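## Task

Count every green bin on the shelving, then move that same number of boxes from the desk into the gray tote standing on the desk. Each moved box must sit fully inside the tote, not on its rim. Nothing new may end up on the floor, and all other items must stay on their shelf, table or counter. The robot must not fall or finish tilted, which fails the task. Anything held in place only by the robot at the end does not count.

## Robot and tools

ROBOT. A simulated Hello Robot Stretch 4 with a single arm. It has an omni-wheel base, a lift riding up a mast, an arm that telescopes forward, a wrist with yaw, pitch and roll joints, and a two-finger gripper. It stands about 1.6 m tall, and the base edge lies no more than 0.23 m from the base origin. Loose objects may occasionally get nudged by the scene itself.

FRAMES. Base frame: origin on the floor below the base centre, x ahead, y to the left, z upward. hand_pose is reported in this frame and marks a point between the open fingertips; with all wrist joints at 0 its axes line up with the base frame. The printed value may be somewhat off. The odometry frame is the base frame as it was when the scene began.

TOOLS.
execute_actions: arguments "actions" (a list holding one action or nothing) and "cameras". An empty list simply reports state and images. An action contains "base", "joints" or both, optionally with "pace" and "contact_limits"; alternatively it contains only "end_of_arm". All motions in it begin together and may finish at different moments.
- "base": exactly one key, each a relative offset measured from the base position in the latest reported state. translate_m: straight drive in metres, forward positive, -2 to 2. strafe_m: sideways shift in metres, left positive, -2 to 2. rotate_rad: spin in place in radians, counter-clockwise (left) positive, -3.2 to 3.2.
- "joints": one object for the single arm, keyed by joint name, each value an absolute target (not an offset). lift_m 0 to 1.2 (tolerance 0.004); arm_m extension 0 to 0.55 (0.004); wrist_yaw_rad -1.134 to 4.276 (0.02; 0 points ahead, positive turns left, 3.14 is stowed back, beyond 3.4 the arm may block it); wrist_pitch_rad -1.117 to 4.259 (0.05; 0 level, 1.57 points down); wrist_roll_rad -1.117 to 4.259 (0.02; 0 keeps the fingers level, positive turns clockwise as seen from behind the gripper); gripper_m fingertip gap in metres -0.038 to 0.141 (0.004; negative means fingers squeeze each other). Any joint you omit may still be driving toward its earlier target without the status showing it. A joint target outside its range gets clamped and the result notes this; any other bad value or unknown key rejects the whole call with no motion.
- "pace": "slow", "default", "fast" or "max" (default if omitted). Base speeds are 0.1/0.3/0.4/0.6 m/s and 1/2/3/4 rad/s respectively, reduced when lift_m exceeds 0.2, down to 0.3 m/s and 1 rad/s at 1.2.
- "contact_limits": {"arm_m": value}, 0 gentlest to 0.75 firmest, default 0.5; the arm halts when it pushes harder.
- "end_of_arm": "enable_torque" re-energises wrist or gripper motors that shut off, holding them where they are.
- "cameras": list drawn from head_camera, head_left_camera, head_right_camera, wrist_camera, all. Omitted, null or ["all"] gives all; [] gives none.
wait: "seconds" 0 to 10; nothing new is commanded and the same report comes back.
zoom_image: "camera" plus "region" [x0, y0, x1, y1] in pixels, top-left origin, at most 504 by 504, taken from that camera's latest full image. Image sizes: head_camera 420x560, head_left_camera and head_right_camera 420x672, wrist_camera 616x392.
finished_scene: "scene" integer 1 or 2; ends that scene irreversibly and reports success plus the next task. Replying without any tool call ends all remaining scenes.

A sensible order: unfold the wrist first (lift_m 0.4 with wrist_yaw_rad 0 in one action), look around and zoom to count the bins of the asked colour, drive to the desk, pick boxes one at a time, lower them into the tote, release, and check before finishing.

RESULT LINES. base_status and joint_status report how each motion of the last accepted action ended: "done"; "off_target" (stopped short, maybe still pushing); "contact_stop_at_<key>" (met resistance, that part goes slack); "limit_stop_at_<name>" such as own_body or tilt; "time_out"; "torque_fault" (wrist or gripper motor went limp until enable_torque). After a stop the old target is dropped, and any later calls in the same reply are skipped. on_its_own lists what happened without a command; "held at" there is the target held, not the actual position. lidar_m: 12 rough horizontal ranges in metres, 30 degree sectors starting straight ahead and going counter-clockwise (4th left, 7th behind, 10th right); "-" means nothing seen or closer than 0.25 m; tabletops register, glass and thin legs may not. wrist_depth_mm: a 7 by 7 grid of median depths, 100 to 2000 mm, robot body included. base_odometry counts wheel rotation, so slips look like travel; heading -3.142 to 3.142, left positive. If turned_by_wheels and turned_by_imu differ by more than about 0.1 rad, something was hit or slipped. base_tilt in degrees, forward and right positive, with a small fixed bias. motor_effort gives percent of maximum, positive toward larger joint values, peak in brackets; a gripper_m effort change shows a firm squeeze; wheel effort positive means turning right. A pictures line names the images in order; changed camera calibrations are listed.

GRIPPING. Command a gap smaller than the object; more squeeze pulls it toward the wrist. Neither gripper_m nor "done" proves a hold. If fingertips stick on a surface below, raise the lift.

AVOID. Tipping: no driving or turning with over 1 kg held and arm_m above 0.2, especially at fast paces; no long hard pushes with the gripper high. Wrist pitched up below -0.2 with roll beyond -0.4 or 4 risks body collision. Pressing the gripper into things trips torque faults. Do not drop, slam or shove objects, leave boxes on the rim or the floor, or disturb shelf items. The scene keeps running while you think, with the last command held.

Each tool is called after "Request:" in YAML: its name, and indented under it one key for each argument.

## Session

Request:
execute_actions:
  actions: []

Scene clock: 0.00 s.
base_odometry: x=+0.000 y=+0.000 heading=+0.000 (m, m, rad; odometry frame)
turned_by_wheels: +0.000 (rad since the last result)
turned_by_imu: +0.000 (rad since the last result)
base_tilt: forward=+0.6 right=+0.3 (deg)
lidar_m: 1.11 0.76 0.68 0.70 0.94 2.16 2.40 0.82 0.71 0.76 1.94 1.87
base_status: not commanded
joint_positions: lift_m=+0.151 arm_m=-0.002 wrist_yaw_rad=+3.061 wrist_pitch_rad=+0.012 wrist_roll_rad=+0.012 gripper_m=+0.057
joint_status: not commanded
motor_effort: lift_m=+20 arm_m=-1 wrist_yaw_rad=+0 wrist_pitch_rad=-8 wrist_roll_rad=-1 gripper_m=+0 wheel_0=+1 wheel_1=+0 wheel_2=-1 (%)
hand_pose: x=-0.1120 y=+0.1104 z=+0.3260 quat_wxyz=(+0.040, -0.006, +0.006, +0.999) (m; base frame)
wrist_depth_mm: 135 139 - - - - 1756 / 110 140 - - - - 1756 / 116 140 - - - - 1708 / 137 196 - - - - 1756 / 1756 - - - - - 1661 / 1060 1118 198 1160 196 1160 1160 / 809 750 798 111 809 759 798
pictures: head_camera, head_left_camera, head_right_camera, wrist_camera
Images, in order (width x height): head_camera 420x560, head_left_camera 420x672, head_right_camera 420x672, wrist_camera 616x392.

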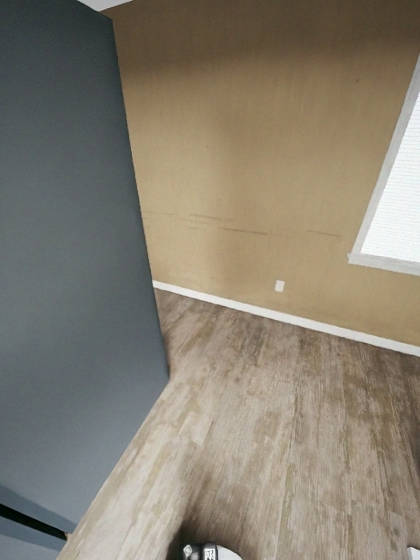

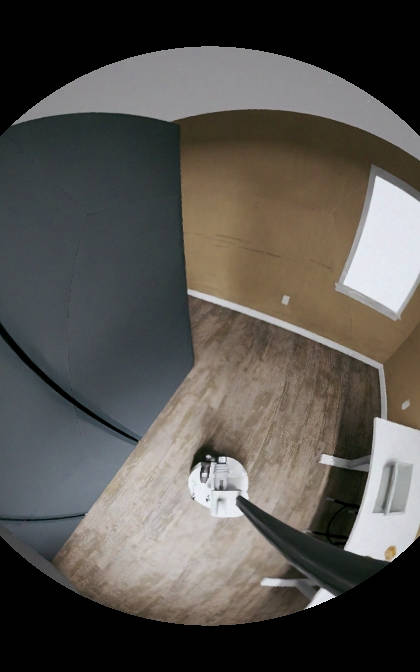

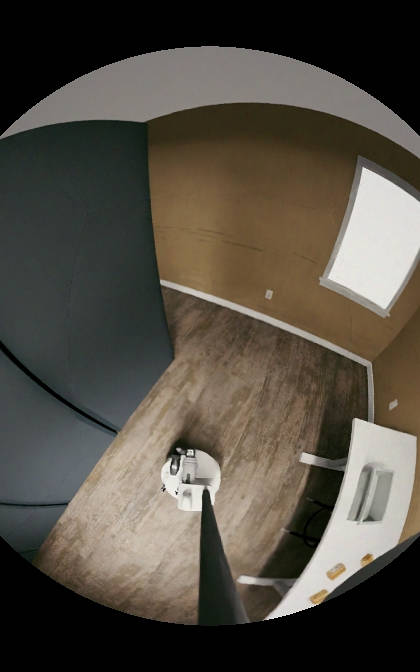

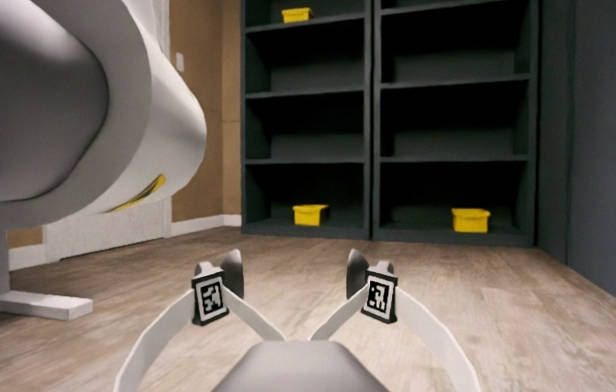

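Request:
execute_actions:
  actions:
    - {"base":{"rotate_rad":3.14},"pace":"fast"}

Scene clock: 2.53 s.
base_odometry: x=+0.000 y=+0.000 heading=+3.140 (m, m, rad; odometry frame)
turned_by_wheels: +3.140 (rad since the last result)
turned_by_imu: +3.089 (rad since the last result)
base_tilt: forward=+0.6 right=+0.3 (deg)
lidar_m: 2.44 0.82 0.73 0.73 2.00 1.87 1.13 0.75 0.68 0.70 0.93 2.09
base_status: done
joint_positions: lift_m=+0.151 arm_m=-0.002 wrist_yaw_rad=+3.061 wrist_pitch_rad=+0.012 wrist_roll_rad=+0.012 gripper_m=+0.057
joint_status: not commanded
motor_effort: lift_m=+20(20) arm_m=-1(1) wrist_yaw_rad=+0(1) wrist_pitch_rad=-8(7) wrist_roll_rad=+1(0) gripper_m=-4(1) wheel_0=-2(9) wheel_1=+0(8) wheel_2=-1(11) (%)
hand_pose: x=-0.1119 y=+0.1104 z=+0.3260 quat_wxyz=(+0.040, -0.006, +0.006, +0.999) (m; base frame)
wrist_depth_mm: 135 139 - - 1921 1708 1618 / 110 140 - - 1863 1708 1708 / 116 140 - - 1863 1756 1708 / 137 198 - - 1983 1808 1708 / 891 1576 - - 1756 1808 1661 / 878 1060 198 1160 195 1160 1138 / 788 750 809 112 820 750 788
pictures: head_camera, head_left_camera, head_right_camera, wrist_camera
camera_calibration (this result's frames):
wrist_camera: T_world_to_cam=[[0.116559, 0.993157, -0.00729099, -0.103204], [0.03286, -0.0111933, -0.999397, 0.387057], [-0.99264, 0.116249, -0.0339398, 0.12092], [0, 0, 0, 1]] pos_world=[0.119341, 0.0927733, 0.390175]
Images, in order (width x height): head_camera 420x560, head_left_camera 420x672, head_right_camera 420x672, wrist_camera 616x392.

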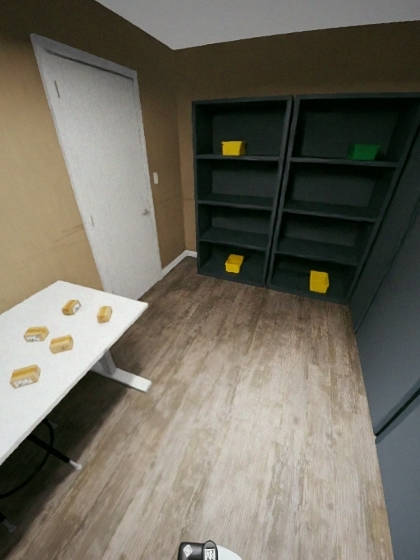

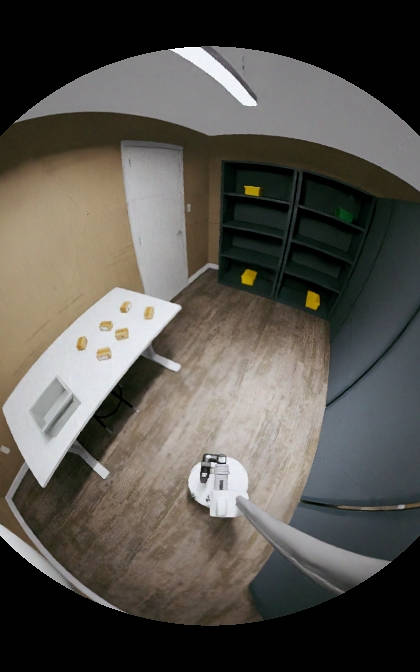

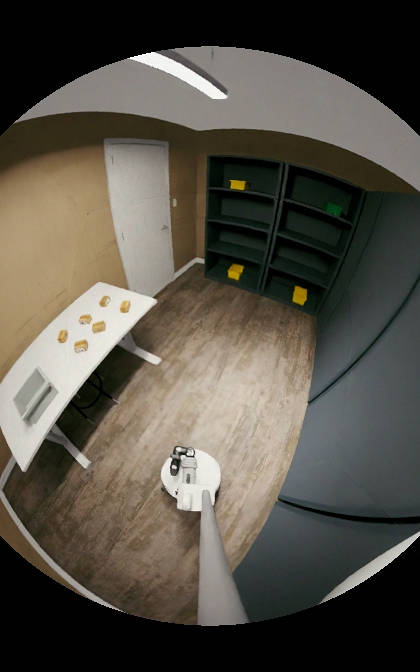

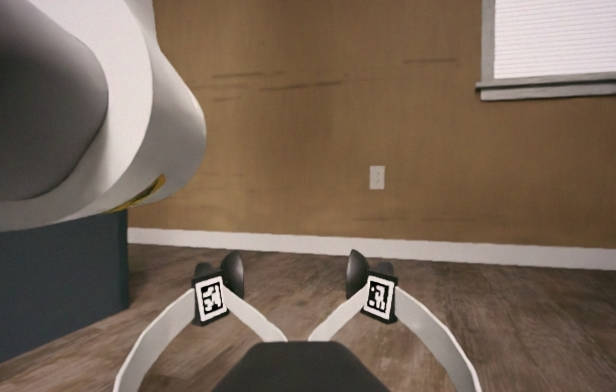

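Request:
execute_actions:
  actions:
    - {"base":{"rotate_rad":-1.96},"pace":"fast"}
  cameras: ["head_camera","head_left_camera"]

Request:
execute_actions:
  actions:
    - {"base":{"strafe_m":-1.4},"pace":"fast"}
  cameras: ["head_camera","head_left_camera"]

Scene clock: 5.47 s.
base_odometry: x=+0.000 y=+0.000 heading=+1.180 (m, m, rad; odometry frame)
turned_by_wheels: -1.959 (rad since the last result)
turned_by_imu: -1.928 (rad since the last result)
base_tilt: forward=+0.7 right=+0.2 (deg)
lidar_m: 0.69 0.74 1.04 2.38 1.07 0.78 0.73 0.77 1.91 1.88 0.96 0.71
base_status: done
joint_positions: lift_m=+0.151 arm_m=-0.002 wrist_yaw_rad=+3.061 wrist_pitch_rad=+0.012 wrist_roll_rad=+0.012 gripper_m=+0.057
joint_status: not commanded
motor_effort: lift_m=+20(20) arm_m=-1(1) wrist_yaw_rad=+0(1) wrist_pitch_rad=-8(8) wrist_roll_rad=+1(0) gripper_m=+2(1) wheel_0=+2(9) wheel_1=+1(10) wheel_2=+3(11) (%)
hand_pose: x=-0.1119 y=+0.1104 z=+0.3260 quat_wxyz=(+0.040, -0.006, +0.006, +0.999) (m; base frame)
wrist_depth_mm: 135 139 917 1661 1708 1708 1756 / 110 140 1098 1182 1182 1229 1708 / 116 141 1098 1661 1708 1708 1756 / 137 197 1618 1618 1708 1661 1808 / 1537 1618 1661 1661 1708 1708 1808 / 1160 1160 198 1078 196 1160 1118 / 788 750 809 111 820 741 788
pictures: head_camera, head_left_camera
Images, in order (width x height): head_camera 420x560, head_left_camera 420x672.

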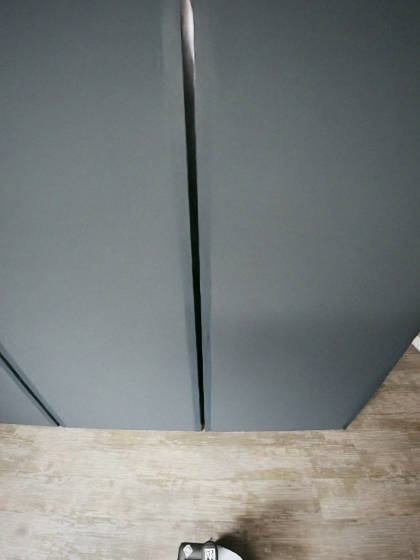

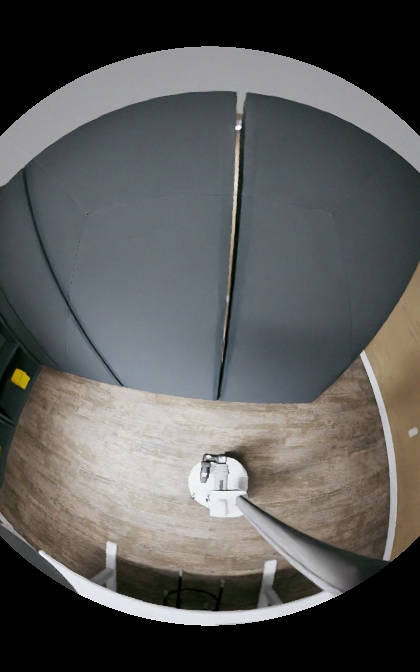

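Scene clock: 10.10 s.
base_odometry: x=+1.295 y=-0.533 heading=+1.180 (m, m, rad; odometry frame)
turned_by_wheels: +0.000 (rad since the last result)
turned_by_imu: -0.004 (rad since the last result)
base_tilt: forward=+0.7 right=+0.2 (deg)
lidar_m: 2.08 0.80 0.98 3.07 1.12 1.18 1.63 0.64 0.51 0.47 0.49 0.75
base_status: done
joint_positions: lift_m=+0.151 arm_m=-0.002 wrist_yaw_rad=+3.061 wrist_pitch_rad=+0.012 wrist_roll_rad=+0.012 gripper_m=+0.057
joint_status: not commanded
motor_effort: lift_m=+20(20) arm_m=-1(1) wrist_yaw_rad=+0(0) wrist_pitch_rad=-8(9) wrist_roll_rad=+0(0) gripper_m=+0(3) wheel_0=-1(12) wheel_1=+2(13) wheel_2=+0(2) (%)
hand_pose: x=-0.1119 y=+0.1104 z=+0.3260 quat_wxyz=(+0.040, -0.006, +0.006, +0.999) (m; base frame)
wrist_depth_mm: 135 139 1618 1708 1756 1756 1808 / 110 140 1708 1708 1756 1397 1205 / 116 140 1661 1708 1756 1808 1808 / 137 196 1756 1756 1756 1756 1863 / 991 1537 1661 1708 1708 1756 1808 / 991 1138 198 1160 196 1182 1118 / 788 750 809 111 798 759 798
pictures: head_camera, head_left_camera
Images, in order (width x height): head_camera 420x560, head_left_camera 420x672.

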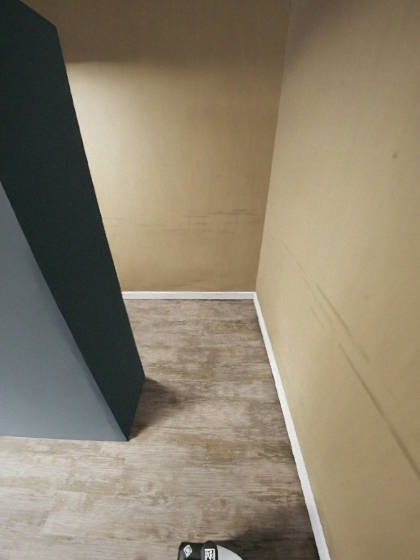

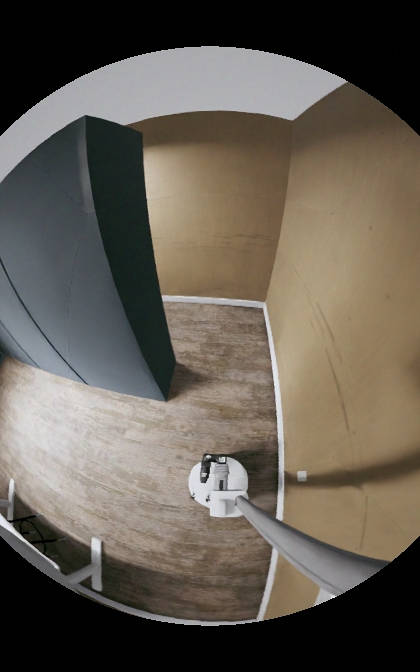

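Request:
execute_actions:
  actions:
    - {"base":{"translate_m":1.65},"pace":"fast"}
  cameras: ["head_camera","head_left_camera"]

Request:
execute_actions:
  actions:
    - {"base":{"rotate_rad":1.9},"pace":"fast"}
  cameras: ["head_camera","head_left_camera","head_right_camera"]

Scene clock: 15.73 s.
base_odometry: x=+1.922 y=+0.993 heading=+1.180 (m, m, rad; odometry frame)
turned_by_wheels: +0.000 (rad since the last result)
turned_by_imu: +0.004 (rad since the last result)
base_tilt: forward=+0.7 right=+0.3 (deg)
lidar_m: 0.45 0.49 0.67 1.79 0.73 0.69 1.89 0.81 0.57 0.56 0.59 0.48
base_status: done
joint_positions: lift_m=+0.151 arm_m=-0.002 wrist_yaw_rad=+3.061 wrist_pitch_rad=+0.012 wrist_roll_rad=+0.012 gripper_m=+0.057
joint_status: not commanded
motor_effort: lift_m=+20(20) arm_m=-1(1) wrist_yaw_rad=+0(0) wrist_pitch_rad=-9(8) wrist_roll_rad=+0(0) gripper_m=-4(3) wheel_0=-1(7) wheel_1=+0(8) wheel_2=+1(13) (%)
hand_pose: x=-0.1119 y=+0.1104 z=+0.3260 quat_wxyz=(+0.040, -0.006, +0.006, +0.999) (m; base frame)
wrist_depth_mm: 135 139 - - 1078 768 1138 / 110 139 - - 1118 723 741 / 116 141 - - 1118 723 1078 / 137 196 - - 1078 778 1138 / 1118 1661 - - 991 778 1138 / 1025 1138 198 1182 196 778 904 / 798 750 809 111 809 691 707
pictures: head_camera, head_left_camera
Images, in order (width x height): head_camera 420x560, head_left_camera 420x672.

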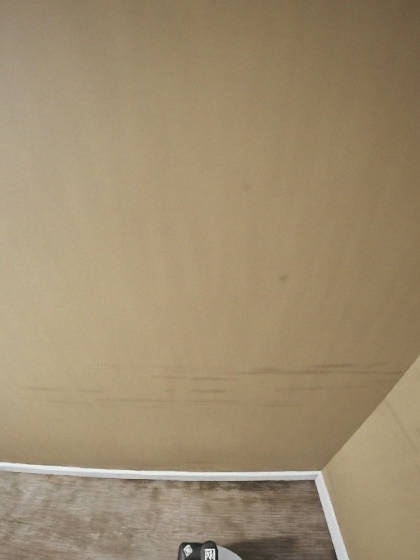

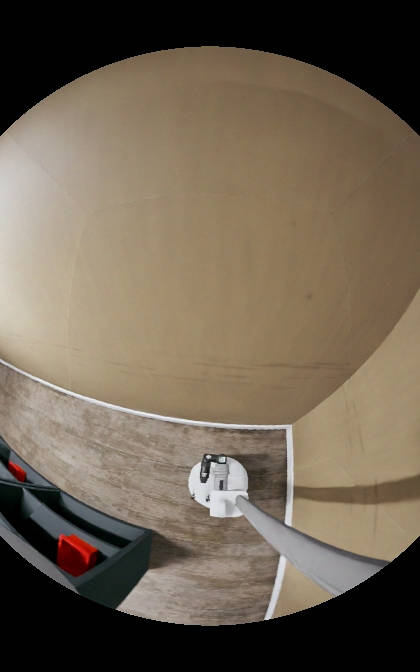

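Scene clock: 17.60 s.
base_odometry: x=+1.922 y=+0.993 heading=+3.080 (m, m, rad; odometry frame)
turned_by_wheels: +1.900 (rad since the last result)
turned_by_imu: +1.869 (rad since the last result)
base_tilt: forward=+0.7 right=+0.2 (deg)
lidar_m: 0.89 0.69 2.52 1.00 0.64 0.56 0.57 0.52 0.45 0.46 0.60 1.17
base_status: done
joint_positions: lift_m=+0.151 arm_m=-0.002 wrist_yaw_rad=+3.061 wrist_pitch_rad=+0.012 wrist_roll_rad=+0.012 gripper_m=+0.057
joint_status: not commanded
motor_effort: lift_m=+20(20) arm_m=-1(1) wrist_yaw_rad=+0(0) wrist_pitch_rad=-9(8) wrist_roll_rad=+1(0) gripper_m=-3(3) wheel_0=+0(9) wheel_1=+1(8) wheel_2=+0(11) (%)
hand_pose: x=-0.1119 y=+0.1104 z=+0.3260 quat_wxyz=(+0.040, -0.006, +0.006, +0.999) (m; base frame)
wrist_depth_mm: 135 139 699 668 634 603 574 / 110 140 707 683 634 609 574 / 116 141 699 683 640 609 580 / 137 196 707 676 647 609 580 / 668 768 707 683 640 615 591 / 668 759 198 676 196 615 591 / 661 741 715 111 640 609 585
pictures: head_camera, head_left_camera, head_right_camera
Images, in order (width x height): head_camera 420x560, head_left_camera 420x672, head_right_camera 420x672.

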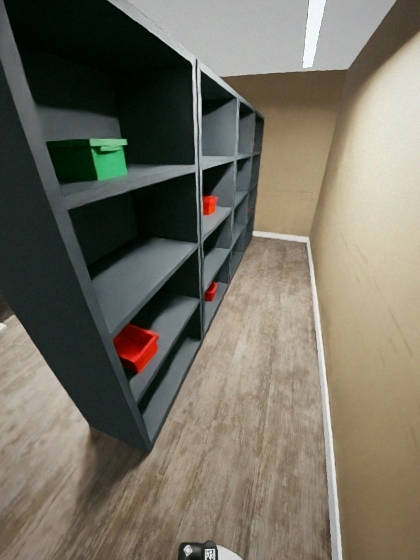

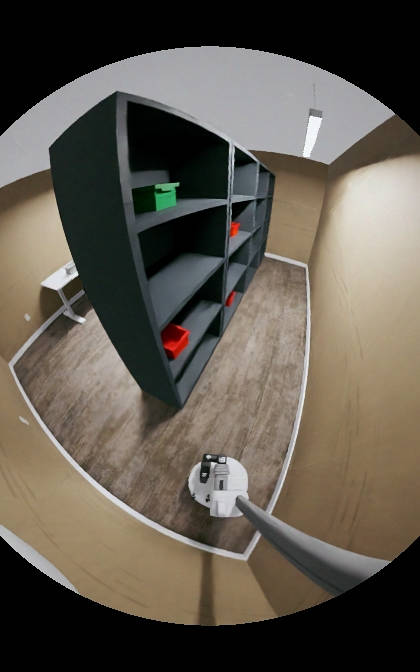

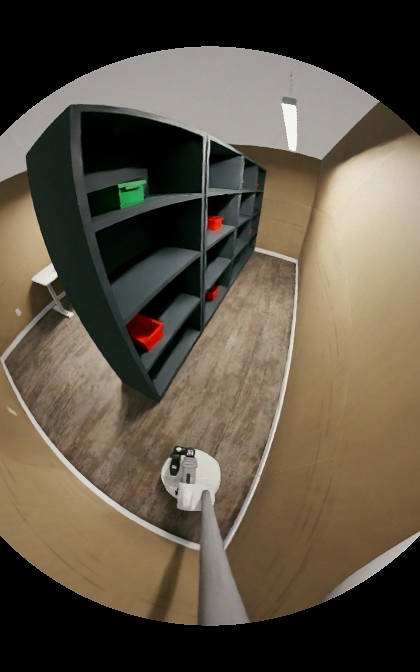

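Request:
execute_actions:
  actions:
    - {"base":{"rotate_rad":1.22},"pace":"fast"}
  cameras: ["head_left_camera"]

Request:
execute_actions:
  actions:
    - {"base":{"strafe_m":-2.0},"pace":"fast"}
  cameras: ["head_camera","head_left_camera","head_right_camera"]

Scene clock: 19.60 s.
base_odometry: x=+1.922 y=+0.993 heading=-1.983 (m, m, rad; odometry frame)
turned_by_wheels: +1.220 (rad since the last result)
turned_by_imu: +1.200 (rad since the last result)
base_tilt: forward=+0.6 right=+0.3 (deg)
lidar_m: 2.10 0.83 0.60 0.55 0.59 0.46 0.45 0.48 0.70 1.93 0.72 0.68
base_status: done
joint_positions: lift_m=+0.151 arm_m=-0.002 wrist_yaw_rad=+3.061 wrist_pitch_rad=+0.012 wrist_roll_rad=+0.012 gripper_m=+0.057
joint_status: not commanded
motor_effort: lift_m=+20(20) arm_m=-1(1) wrist_yaw_rad=+0(1) wrist_pitch_rad=-9(8) wrist_roll_rad=+0(0) gripper_m=-3(1) wheel_0=-2(9) wheel_1=-1(8) wheel_2=-2(10) (%)
hand_pose: x=-0.1119 y=+0.1104 z=+0.3260 quat_wxyz=(+0.040, -0.006, +0.006, +0.999) (m; base frame)
wrist_depth_mm: 135 139 574 580 609 627 627 / 110 139 585 591 609 621 627 / 116 141 580 597 615 627 621 / 137 197 580 591 615 627 627 / 554 569 580 603 627 634 621 / 554 569 198 603 195 640 627 / 564 564 591 111 615 640 609
pictures: head_left_camera
Images, in order (width x height): head_left_camera 420x672.

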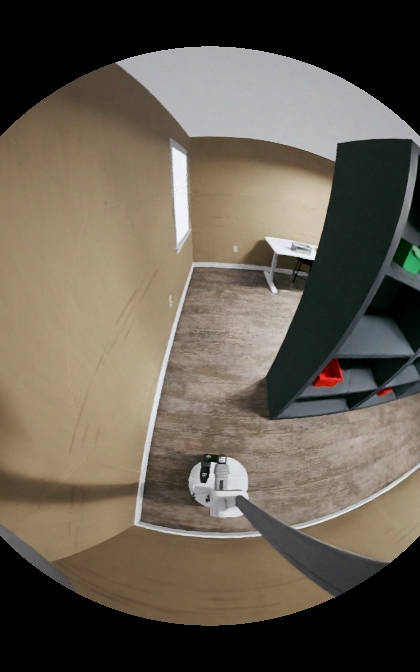

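Scene clock: 25.73 s.
base_odometry: x=+0.090 y=+1.794 heading=-1.983 (m, m, rad; odometry frame)
turned_by_wheels: +0.000 (rad since the last result)
turned_by_imu: +0.000 (rad since the last result)
base_tilt: forward=+0.6 right=+0.4 (deg)
lidar_m: 0.49 0.50 0.73 1.88 0.72 0.50 0.48 0.51 0.69 1.88 0.71 0.51
base_status: done
joint_positions: lift_m=+0.151 arm_m=-0.002 wrist_yaw_rad=+3.061 wrist_pitch_rad=+0.012 wrist_roll_rad=+0.012 gripper_m=+0.057
joint_status: not commanded
motor_effort: lift_m=+20(20) arm_m=-1(1) wrist_yaw_rad=+0(1) wrist_pitch_rad=-9(7) wrist_roll_rad=+1(1) gripper_m=-2(0) wheel_0=-2(12) wheel_1=+1(11) wheel_2=+0(2) (%)
hand_pose: x=-0.1119 y=+0.1104 z=+0.3260 quat_wxyz=(+0.040, -0.006, +0.006, +0.999) (m; base frame)
wrist_depth_mm: 135 139 597 609 634 654 668 / 110 140 597 621 634 654 668 / 116 141 603 621 640 661 668 / 137 196 609 615 647 676 676 / 580 597 609 627 647 661 683 / 585 591 198 634 196 668 683 / 580 597 615 111 647 654 683
pictures: head_camera, head_left_camera, head_right_camera
Images, in order (width x height): head_camera 420x560, head_left_camera 420x672, head_right_camera 420x672.

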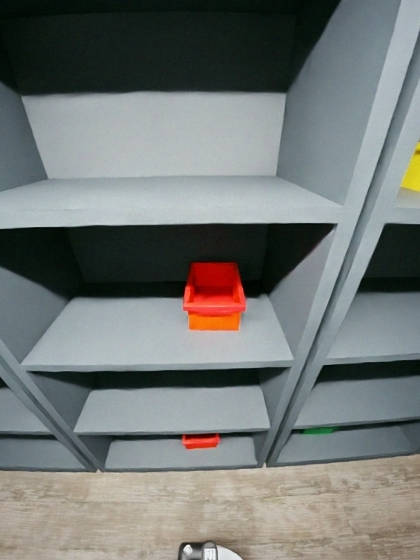

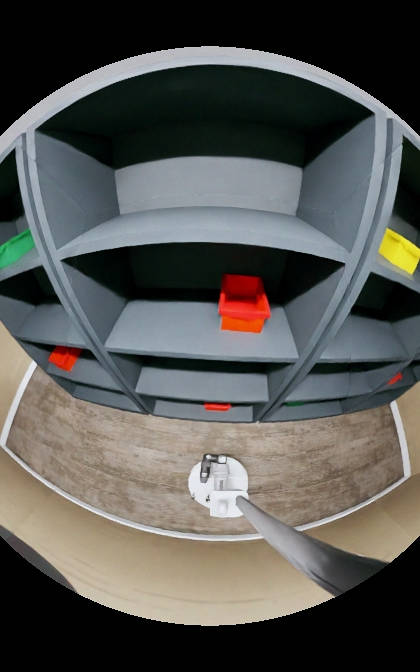

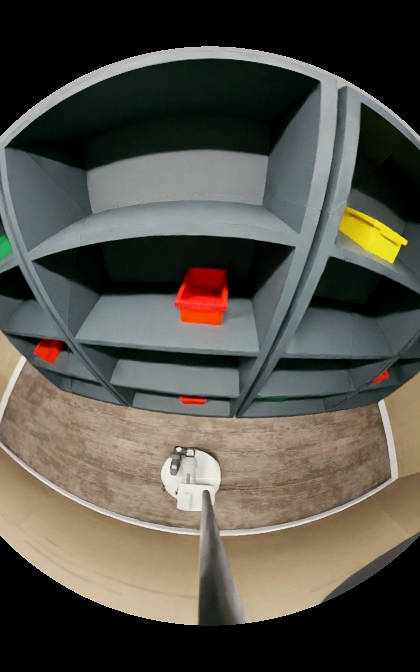

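Request:
execute_actions:
  actions:
    - {"base":{"strafe_m":-1.2},"pace":"fast"}
  cameras: ["head_camera","head_left_camera","head_right_camera"]

Scene clock: 30.73 s.
base_odometry: x=-1.010 y=+2.275 heading=-1.983 (m, m, rad; odometry frame)
turned_by_wheels: +0.000 (rad since the last result)
turned_by_imu: +0.000 (rad since the last result)
base_tilt: forward=+0.6 right=+0.3 (deg)
lidar_m: 0.47 0.51 0.70 1.91 0.71 0.52 0.49 0.51 0.75 0.99 0.70 0.51
base_status: done
joint_positions: lift_m=+0.151 arm_m=-0.002 wrist_yaw_rad=+3.061 wrist_pitch_rad=+0.012 wrist_roll_rad=+0.012 gripper_m=+0.057
joint_status: not commanded
motor_effort: lift_m=+20(20) arm_m=-1(1) wrist_yaw_rad=+1(1) wrist_pitch_rad=-8(7) wrist_roll_rad=+0(0) gripper_m=-2(2) wheel_0=-2(12) wheel_1=+3(11) wheel_2=+1(1) (%)
hand_pose: x=-0.1119 y=+0.1104 z=+0.3260 quat_wxyz=(+0.040, -0.006, +0.006, +0.999) (m; base frame)
wrist_depth_mm: 135 139 615 640 640 661 676 / 110 140 615 627 654 661 683 / 116 140 615 640 654 676 691 / 137 197 627 640 654 668 691 / 603 609 627 647 661 683 707 / 591 603 199 647 196 683 707 / 597 609 627 111 661 683 691
pictures: head_camera, head_left_camera, head_right_camera
Images, in order (width x height): head_camera 420x560, head_left_camera 420x672, head_right_camera 420x672.

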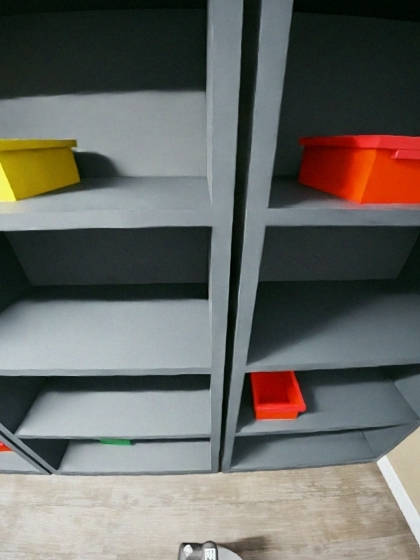

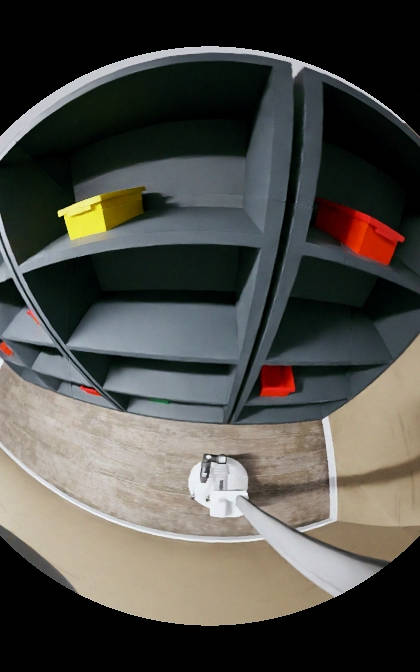

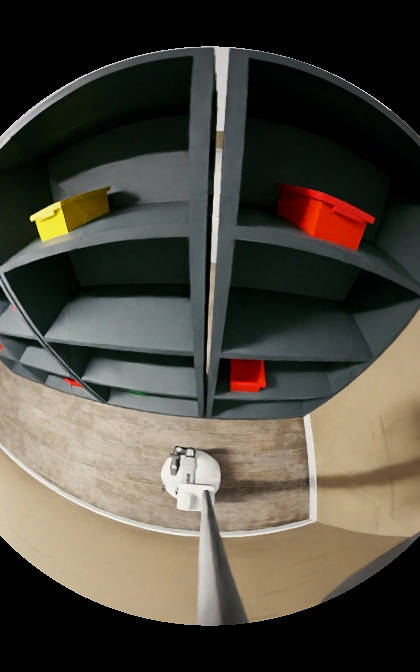

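Request:
execute_actions:
  actions:
    - {"base":{"rotate_rad":3.0},"pace":"fast"}
  cameras: ["wrist_camera"]

Scene clock: 33.43 s.
base_odometry: x=-1.010 y=+2.275 heading=+1.017 (m, m, rad; odometry frame)
turned_by_wheels: +3.000 (rad since the last result)
turned_by_imu: +2.952 (rad since the last result)
base_tilt: forward=+0.6 right=+0.4 (deg)
lidar_m: 0.50 0.51 0.64 0.97 0.86 0.52 0.48 0.49 0.61 1.27 0.86 0.56
base_status: done
joint_positions: lift_m=+0.151 arm_m=-0.002 wrist_yaw_rad=+3.060 wrist_pitch_rad=+0.012 wrist_roll_rad=+0.012 gripper_m=+0.057
joint_status: not commanded
motor_effort: lift_m=+20(20) arm_m=-1(1) wrist_yaw_rad=+1(1) wrist_pitch_rad=-7(8) wrist_roll_rad=+0(0) gripper_m=-4(3) wheel_0=-1(9) wheel_1=+1(10) wheel_2=-1(11) (%)
hand_pose: x=-0.1119 y=+0.1105 z=+0.3260 quat_wxyz=(+0.041, -0.006, +0.006, +0.999) (m; base frame)
wrist_depth_mm: 135 139 1042 741 1182 1229 960 / 110 140 615 676 1182 1182 931 / 116 141 603 1098 1078 1098 878 / 137 197 1060 1098 1182 1229 960 / 917 991 603 1138 1205 1255 946 / 917 931 198 931 196 931 891 / 640 591 615 111 715 741 788
pictures: wrist_camera
camera_calibration (this result's frames):
wrist_camera: T_world_to_cam=[[0.116767, 0.993133, -0.00729232, -0.103243], [0.0328573, -0.0112015, -0.999397, 0.387056], [-0.992616, 0.116457, -0.0339396, 0.120957], [0, 0, 0, 1]] pos_world=[0.119402, 0.0927837, 0.390175]
Images, in order (width x height): wrist_camera 616x392.

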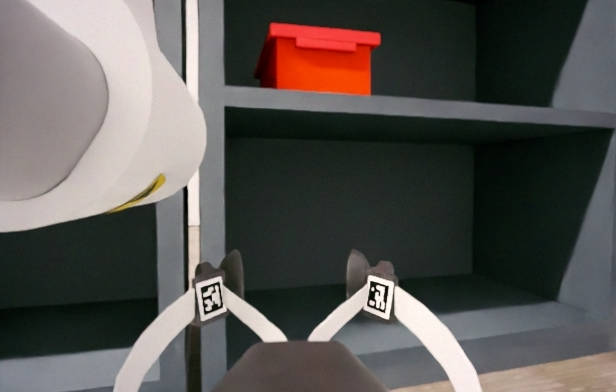

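Request:
execute_actions:
  actions:
    - {"base":{"rotate_rad":0.19},"pace":"fast"}
  cameras: []

Request:
execute_actions:
  actions:
    - {"base":{"strafe_m":-0.85},"pace":"max"}
  cameras: ["wrist_camera"]

Request:
execute_actions:
  actions:
    - {"base":{"strafe_m":-0.9},"pace":"max"}
  cameras: ["wrist_camera"]

Request:
execute_actions:
  actions:
    - {"base":{"strafe_m":-0.9},"pace":"max"}
  cameras: ["wrist_camera"]

Scene clock: 34.93 s.
base_odometry: x=-1.010 y=+2.275 heading=+1.207 (m, m, rad; odometry frame)
turned_by_wheels: +0.190 (rad since the last result)
turned_by_imu: +0.187 (rad since the last result)
base_tilt: forward=+0.6 right=+0.3 (deg)
lidar_m: 0.49 0.52 0.77 0.96 0.63 0.48 0.47 0.52 0.75 1.75 0.70 0.51
base_status: done
joint_positions: lift_m=+0.151 arm_m=-0.002 wrist_yaw_rad=+3.060 wrist_pitch_rad=+0.012 wrist_roll_rad=+0.012 gripper_m=+0.057
joint_status: not commanded
motor_effort: lift_m=+20(20) arm_m=-1(1) wrist_yaw_rad=+1(1) wrist_pitch_rad=-8(7) wrist_roll_rad=+0(0) gripper_m=-2(3) wheel_0=+0(7) wheel_1=+0(9) wheel_2=+0(9) (%)
hand_pose: x=-0.1119 y=+0.1105 z=+0.3260 quat_wxyz=(+0.041, -0.006, +0.006, +0.999) (m; base frame)
wrist_depth_mm: 135 139 991 1025 668 1098 1078 / 110 140 591 615 654 1098 1042 / 116 141 603 878 1078 1098 1042 / 137 198 615 1060 1060 1078 1098 / 1008 1025 1042 1060 1098 1118 1098 / 842 904 198 788 196 931 917 / 634 603 609 111 647 654 668
pictures: none
No camera images: the call's "cameras" was empty. Leave "cameras" out to get every camera's image.

Scene clock: 37.67 s.
base_odometry: x=-0.215 y=+1.973 heading=+1.207 (m, m, rad; odometry frame)
turned_by_wheels: +0.000 (rad since the last result)
turned_by_imu: -0.001 (rad since the last result)
base_tilt: forward=+0.6 right=+0.3 (deg)
lidar_m: 0.46 0.49 0.71 1.80 0.73 0.51 0.48 0.56 0.82 1.62 0.65 0.48
base_status: done
joint_positions: lift_m=+0.151 arm_m=-0.002 wrist_yaw_rad=+3.061 wrist_pitch_rad=+0.012 wrist_roll_rad=+0.012 gripper_m=+0.057
joint_status: not commanded
motor_effort: lift_m=+20(20) arm_m=-1(1) wrist_yaw_rad=+0(1) wrist_pitch_rad=-7(9) wrist_roll_rad=+1(1) gripper_m=+2(1) wheel_0=-2(14) wheel_1=+2(13) wheel_2=+0(1) (%)
hand_pose: x=-0.1119 y=+0.1105 z=+0.3260 quat_wxyz=(+0.041, -0.006, +0.006, +0.999) (m; base frame)
wrist_depth_mm: 135 139 691 1060 1098 1118 991 / 110 140 627 1078 1098 1118 976 / 116 140 627 1098 1098 1098 931 / 137 197 707 1098 1098 1138 1008 / 1025 1042 640 1078 1118 1182 991 / 691 854 197 854 196 917 904 / 640 634 647 111 676 683 699
pictures: wrist_camera
camera_calibration (this result's frames):
wrist_camera: T_world_to_cam=[[0.116709, 0.993139, -0.00729238, -0.103234], [0.032858, -0.0111997, -0.999397, 0.387056], [-0.992622, 0.1164, -0.0339397, 0.120958], [0, 0, 0, 1]] pos_world=[0.119396, 0.0927808, 0.390175]
Images, in order (width x height): wrist_camera 616x392.

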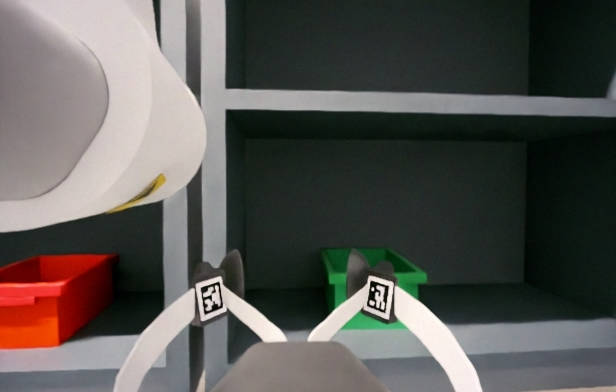

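Scene clock: 40.57 s.
base_odometry: x=+0.626 y=+1.652 heading=+1.207 (m, m, rad; odometry frame)
turned_by_wheels: +0.000 (rad since the last result)
turned_by_imu: -0.001 (rad since the last result)
base_tilt: forward=+0.6 right=+0.2 (deg)
lidar_m: 0.42 0.45 0.66 1.89 0.78 0.55 0.55 0.59 0.86 1.51 0.59 0.43
base_status: done
joint_positions: lift_m=+0.151 arm_m=-0.002 wrist_yaw_rad=+3.061 wrist_pitch_rad=+0.012 wrist_roll_rad=+0.012 gripper_m=+0.057
joint_status: not commanded
motor_effort: lift_m=+20(20) arm_m=-1(1) wrist_yaw_rad=+0(1) wrist_pitch_rad=-9(7) wrist_roll_rad=+0(0) gripper_m=-3(2) wheel_0=-2(15) wheel_1=+2(14) wheel_2=+0(0) (%)
hand_pose: x=-0.1119 y=+0.1105 z=+0.3260 quat_wxyz=(+0.041, -0.006, +0.006, +0.999) (m; base frame)
wrist_depth_mm: 135 139 904 1138 1118 1182 931 / 110 139 661 1098 1138 1160 917 / 116 141 741 1078 1098 1118 854 / 137 197 904 1138 1160 1160 917 / 1078 1078 723 1138 1078 1182 946 / 931 798 198 931 196 820 854 / 661 661 683 111 707 732 741
pictures: wrist_camera
camera_calibration (this result's frames):
wrist_camera: T_world_to_cam=[[0.116689, 0.993142, -0.00729233, -0.10323], [0.0328582, -0.0111989, -0.999397, 0.387056], [-0.992625, 0.116379, -0.0339397, 0.120959], [0, 0, 0, 1]] pos_world=[0.119395, 0.0927798, 0.390175]
Images, in order (width x height): wrist_camera 616x392.

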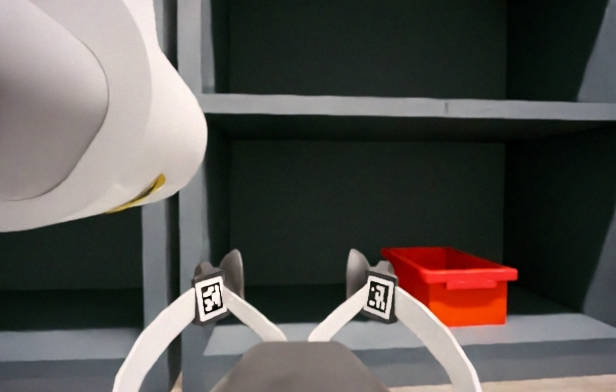

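Scene clock: 43.47 s.
base_odometry: x=+1.467 y=+1.332 heading=+1.207 (m, m, rad; odometry frame)
turned_by_wheels: +0.000 (rad since the last result)
turned_by_imu: +0.000 (rad since the last result)
base_tilt: forward=+0.6 right=+0.3 (deg)
lidar_m: 0.36 0.41 0.58 1.86 0.84 0.61 0.55 1.57 1.15 1.11 0.55 0.37
base_status: done
joint_positions: lift_m=+0.151 arm_m=-0.002 wrist_yaw_rad=+3.061 wrist_pitch_rad=+0.012 wrist_roll_rad=+0.012 gripper_m=+0.057
joint_status: not commanded
motor_effort: lift_m=+20(20) arm_m=-1(1) wrist_yaw_rad=+1(1) wrist_pitch_rad=-8(8) wrist_roll_rad=+0(1) gripper_m=-5(1) wheel_0=-1(15) wheel_1=+2(14) wheel_2=+0(0) (%)
hand_pose: x=-0.1119 y=+0.1105 z=+0.3260 quat_wxyz=(+0.041, -0.006, +0.006, +0.999) (m; base frame)
wrist_depth_mm: 135 139 1118 1138 1182 1205 866 / 110 140 831 778 1182 1160 854 / 116 140 866 1118 1098 1078 854 / 136 196 1138 1160 1182 1229 878 / 1756 - 976 1160 1205 1205 878 / 1160 1182 198 931 196 931 854 / 798 715 707 112 741 750 778
pictures: wrist_camera
camera_calibration (this result's frames):
wrist_camera: T_world_to_cam=[[0.116675, 0.993143, -0.00729238, -0.103228], [0.0328585, -0.0111985, -0.999397, 0.387056], [-0.992626, 0.116365, -0.0339398, 0.120959], [0, 0, 0, 1]] pos_world=[0.119393, 0.0927791, 0.390175]
Images, in order (width x height): wrist_camera 616x392.

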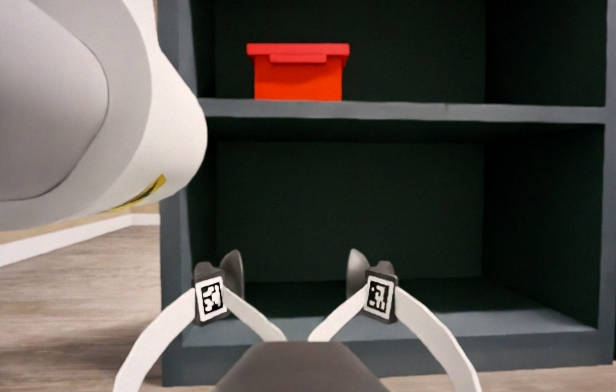

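Request:
execute_actions:
  actions:
    - {"base":{"strafe_m":-0.55},"pace":"max"}
  cameras: []

Request:
execute_actions:
  actions:
    - {"base":{"translate_m":-1.78},"pace":"max"}
  cameras: []

Request:
execute_actions:
  actions:
    - {"base":{"rotate_rad":3.09},"pace":"fast"}
  cameras: ["head_camera","head_right_camera"]

Scene clock: 46.90 s.
base_odometry: x=+1.981 y=+1.136 heading=+1.207 (m, m, rad; odometry frame)
turned_by_wheels: +0.000 (rad since the last result)
turned_by_imu: -0.001 (rad since the last result)
base_tilt: forward=+0.5 right=+0.3 (deg)
lidar_m: 0.34 0.38 0.54 1.74 0.84 0.75 2.03 0.81 0.59 0.55 0.51 0.38
base_status: done
joint_positions: lift_m=+0.151 arm_m=-0.002 wrist_yaw_rad=+3.061 wrist_pitch_rad=+0.012 wrist_roll_rad=+0.012 gripper_m=+0.057
joint_status: not commanded
motor_effort: lift_m=+20(20) arm_m=-1(1) wrist_yaw_rad=+1(0) wrist_pitch_rad=-8(7) wrist_roll_rad=+1(0) gripper_m=+0(3) wheel_0=-3(15) wheel_1=+1(16) wheel_2=+0(0) (%)
hand_pose: x=-0.1119 y=+0.1105 z=+0.3260 quat_wxyz=(+0.041, -0.006, +0.006, +0.999) (m; base frame)
wrist_depth_mm: 135 139 - - 1060 1229 1255 / 110 140 - - 1060 854 842 / 116 141 - - 1025 866 1098 / 137 197 - - 1060 1281 1281 / 1138 1756 - - 960 1255 1281 / 1042 1138 198 1182 196 854 917 / 798 759 820 111 820 750 788
pictures: none
No camera images: the call's "cameras" was empty. Leave "cameras" out to get every camera's image.

Scene clock: 51.43 s.
base_odometry: x=+1.347 y=-0.527 heading=+1.207 (m, m, rad; odometry frame)
turned_by_wheels: +0.000 (rad since the last result)
turned_by_imu: -0.005 (rad since the last result)
base_tilt: forward=+0.6 right=+0.3 (deg)
lidar_m: 2.13 0.84 1.02 3.09 1.08 1.11 1.58 0.69 0.51 0.48 0.53 0.76
base_status: done
joint_positions: lift_m=+0.151 arm_m=-0.002 wrist_yaw_rad=+3.061 wrist_pitch_rad=+0.012 wrist_roll_rad=+0.012 gripper_m=+0.057
joint_status: not commanded
motor_effort: lift_m=+20(20) arm_m=-1(1) wrist_yaw_rad=+1(0) wrist_pitch_rad=-8(8) wrist_roll_rad=+0(0) gripper_m=-4(1) wheel_0=+1(9) wheel_1=+1(10) wheel_2=-3(16) (%)
hand_pose: x=-0.1119 y=+0.1105 z=+0.3260 quat_wxyz=(+0.040, -0.006, +0.006, +0.999) (m; base frame)
wrist_depth_mm: 135 139 1618 1661 1708 1756 1863 / 110 140 1661 1708 1708 1366 1182 / 116 141 1708 1708 1708 1808 1808 / 137 197 1661 1708 1708 1756 1808 / 1042 1499 1661 1756 1756 1537 1863 / 976 1138 197 1160 196 1182 1060 / 788 750 809 111 798 759 798
pictures: none
No camera images: the call's "cameras" was empty. Leave "cameras" out to get every camera's image.

Scene clock: 53.73 s.
base_odometry: x=+1.347 y=-0.527 heading=-1.986 (m, m, rad; odometry frame)
turned_by_wheels: +3.090 (rad since the last result)
turned_by_imu: +3.041 (rad since the last result)
base_tilt: forward=+0.6 right=+0.2 (deg)
lidar_m: 1.60 0.70 0.54 0.50 0.52 0.73 1.79 0.84 0.91 2.37 1.16 1.11
base_status: done
joint_positions: lift_m=+0.151 arm_m=-0.002 wrist_yaw_rad=+3.061 wrist_pitch_rad=+0.012 wrist_roll_rad=+0.012 gripper_m=+0.057
joint_status: not commanded
motor_effort: lift_m=+20(20) arm_m=-1(1) wrist_yaw_rad=+0(1) wrist_pitch_rad=-10(8) wrist_roll_rad=+0(0) gripper_m=-1(3) wheel_0=+1(9) wheel_1=+1(7) wheel_2=-1(12) (%)
hand_pose: x=-0.1119 y=+0.1105 z=+0.3260 quat_wxyz=(+0.041, -0.006, +0.006, +0.999) (m; base frame)
wrist_depth_mm: 135 139 - - 1098 691 525 / 110 140 - - 1098 699 525 / 116 141 - - 1118 707 535 / 137 197 - - 1098 699 525 / 1537 - - 1756 1008 691 530 / 1025 1160 198 1160 196 707 535 / 798 750 798 111 809 634 539
pictures: head_camera, head_right_camera
Images, in order (width x height): head_camera 420x560, head_right_camera 420x672.

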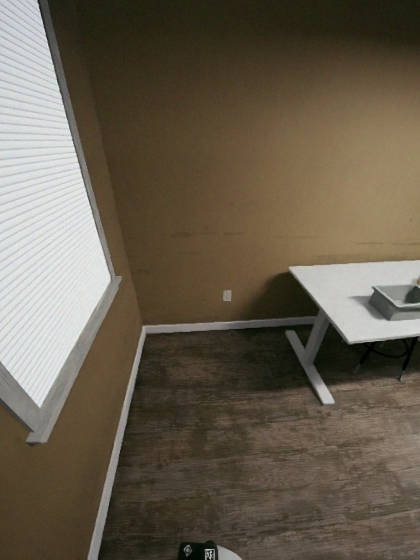

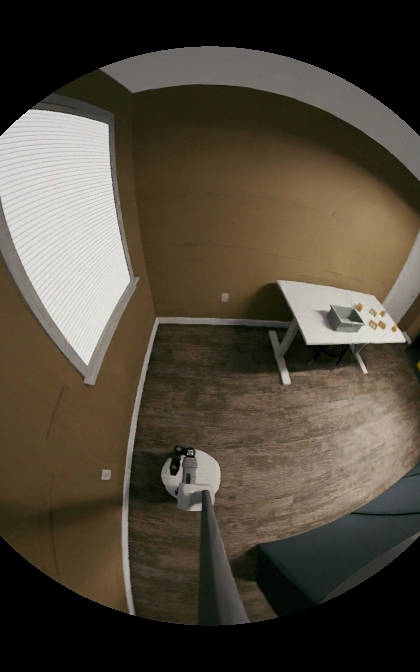

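Request:
execute_actions:
  actions:
    - {"base":{"strafe_m":-1.6},"joints":{"lift_m":1.0,"wrist_yaw_rad":0,"gripper_m":0.12},"pace":"max"}

Scene clock: 58.03 s.
base_odometry: x=-0.117 y=+0.119 heading=-1.987 (m, m, rad; odometry frame)
turned_by_wheels: +0.000 (rad since the last result)
turned_by_imu: -0.004 (rad since the last result)
base_tilt: forward=+0.6 right=+0.3 (deg)
lidar_m: 0.84 0.85 1.15 2.07 0.90 0.64 0.61 0.62 0.88 2.17 2.25 0.89
base_status: done
joint_positions: lift_m=+1.000 arm_m=-0.002 wrist_yaw_rad=+0.000 wrist_pitch_rad=+0.012 wrist_roll_rad=+0.012 gripper_m=+0.120
joint_status: all done
motor_effort: lift_m=+23(26) arm_m=-1(1) wrist_yaw_rad=-1(5) wrist_pitch_rad=-10(7) wrist_roll_rad=+0(0) gripper_m=+0(2) wheel_0=-2(15) wheel_1=+1(14) wheel_2=+0(1) (%)
hand_pose: x=+0.4571 y=-0.0874 z=+1.1746 quat_wxyz=(+1.000, +0.006, +0.006, +0.000) (m; base frame)
wrist_depth_mm: 1308 1366 1366 1397 1397 1464 1464 / 1336 1336 1430 1397 1464 1499 1430 / 1336 1336 1397 1397 1464 1499 1464 / 1336 1366 1430 1430 1537 1499 1464 / 1308 1366 1397 1464 1430 1464 1499 / 1366 1281 1281 1430 1308 1499 1537 / 842 946 1060 111 1008 1060 1537
pictures: head_camera, head_left_camera, head_right_camera, wrist_camera
camera_calibration (this result's frames):
wrist_camera: T_world_to_cam=[[-0.0358149, -0.999332, -0.00729584, -0.071331], [-0.033578, 0.00849973, -0.9994, 1.24623], [0.998794, -0.0355484, -0.03386, -0.186042], [0, 0, 0, 1]] pos_world=[0.225109, -0.0884895, 1.23866]
Images, in order (width x height): head_camera 420x560, head_left_camera 420x672, head_right_camera 420x672, wrist_camera 616x392.

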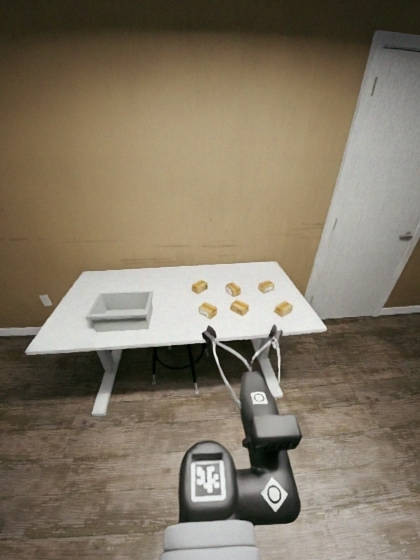

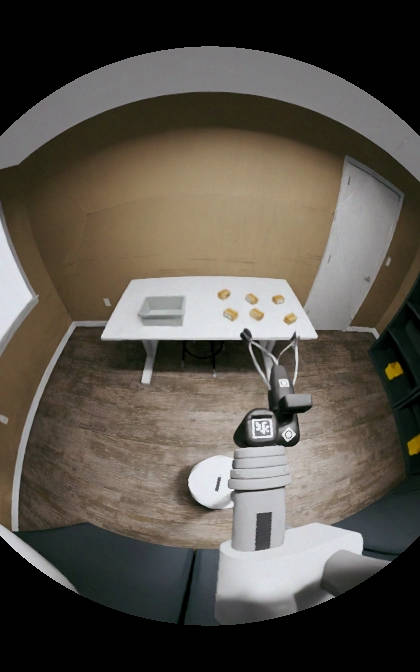

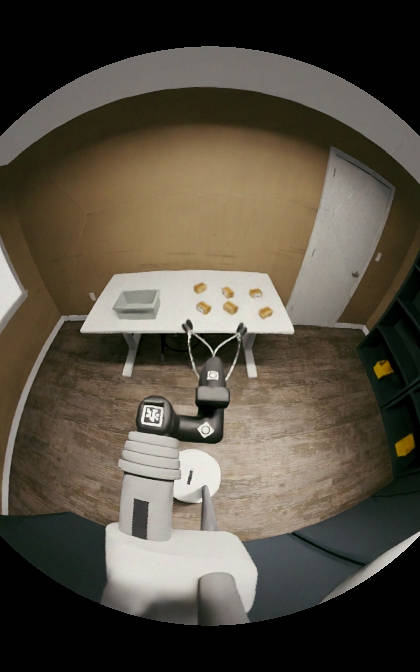

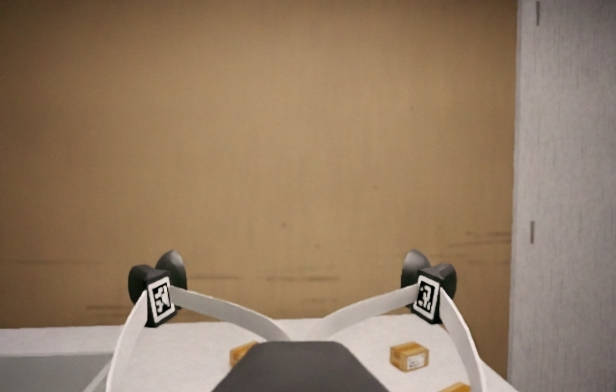

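Request:
zoom_image:
  camera: "head_camera"
  region: [20, 240, 340, 380]

Region (20, 240, 340, 380) of head_camera's 420x560 image, scaled by 1.575, with more detail than that image has; it fills the top 220 rows of this view, and the rest is white.

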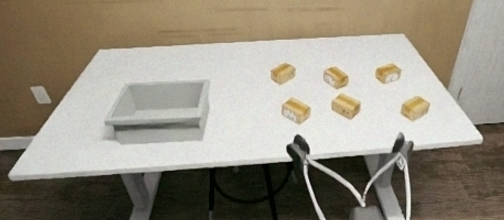

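Request:
execute_actions:
  actions:
    - {"base":{"translate_m":0.42},"joints":{"lift_m":1.1,"wrist_pitch_rad":1.57,"arm_m":0.35,"gripper_m":0.14},"pace":"fast"}
  cameras: ["head_camera","wrist_camera"]

Scene clock: 61.90 s.
base_odometry: x=-0.286 y=-0.266 heading=-1.986 (m, m, rad; odometry frame)
turned_by_wheels: +0.000 (rad since the last result)
turned_by_imu: +0.001 (rad since the last result)
base_tilt: forward=+0.6 right=+0.4 (deg)
lidar_m: 0.39 0.42 0.58 2.06 2.17 1.09 1.03 1.07 1.44 2.15 0.65 0.44
base_status: done
joint_positions: lift_m=+1.100 arm_m=+0.349 wrist_yaw_rad=+0.000 wrist_pitch_rad=+1.570 wrist_roll_rad=+0.012 gripper_m=+0.140
joint_status: all done
motor_effort: lift_m=+24(26) arm_m=+5(5) wrist_yaw_rad=+0(1) wrist_pitch_rad=+2(7) wrist_roll_rad=-1(1) gripper_m=+1(3) wheel_0=+0(7) wheel_1=+0(6) wheel_2=+1(11) (%)
hand_pose: x=+0.5204 y=-0.0874 z=+0.9894 quat_wxyz=(+0.707, +0.004, +0.707, -0.004) (m; base frame)
wrist_depth_mm: 473 473 480 488 484 496 500 / 473 480 484 488 492 496 504 / 477 484 436 488 442 496 504 / 477 480 488 492 496 504 504 / 484 488 488 496 504 504 504 / 484 214 492 500 500 1229 1229 / 1160 1182 1008 111 1229 1229 1229
pictures: head_camera, wrist_camera
camera_calibration (this result's frames):
wrist_camera: T_world_to_cam=[[-0.0075549, -0.999329, 0.0358344, -0.127825], [-0.999747, 0.00830704, 0.0208871, 0.556597], [-0.0211708, -0.0356675, -0.999139, 1.23024], [0, 0, 0, 1]] pos_world=[0.581536, -0.0884839, 1.22213]
Images, in order (width x height): head_camera 420x560, wrist_camera 616x392.

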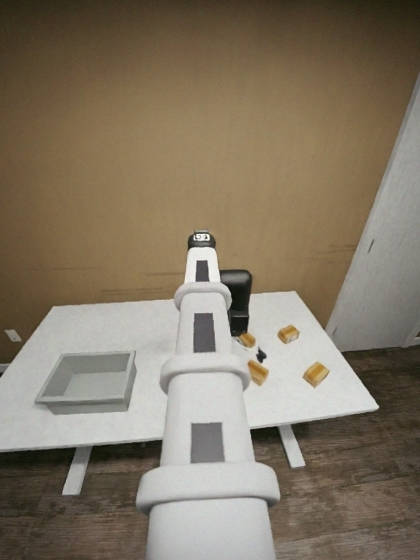

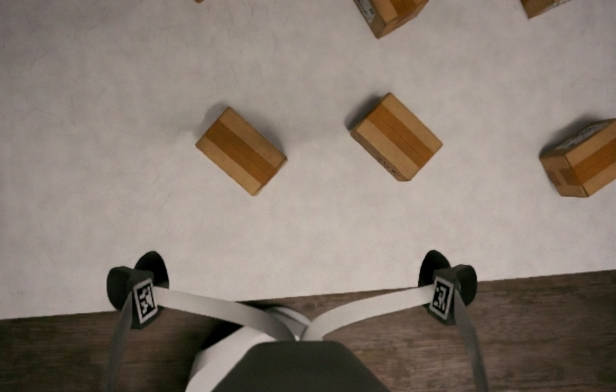

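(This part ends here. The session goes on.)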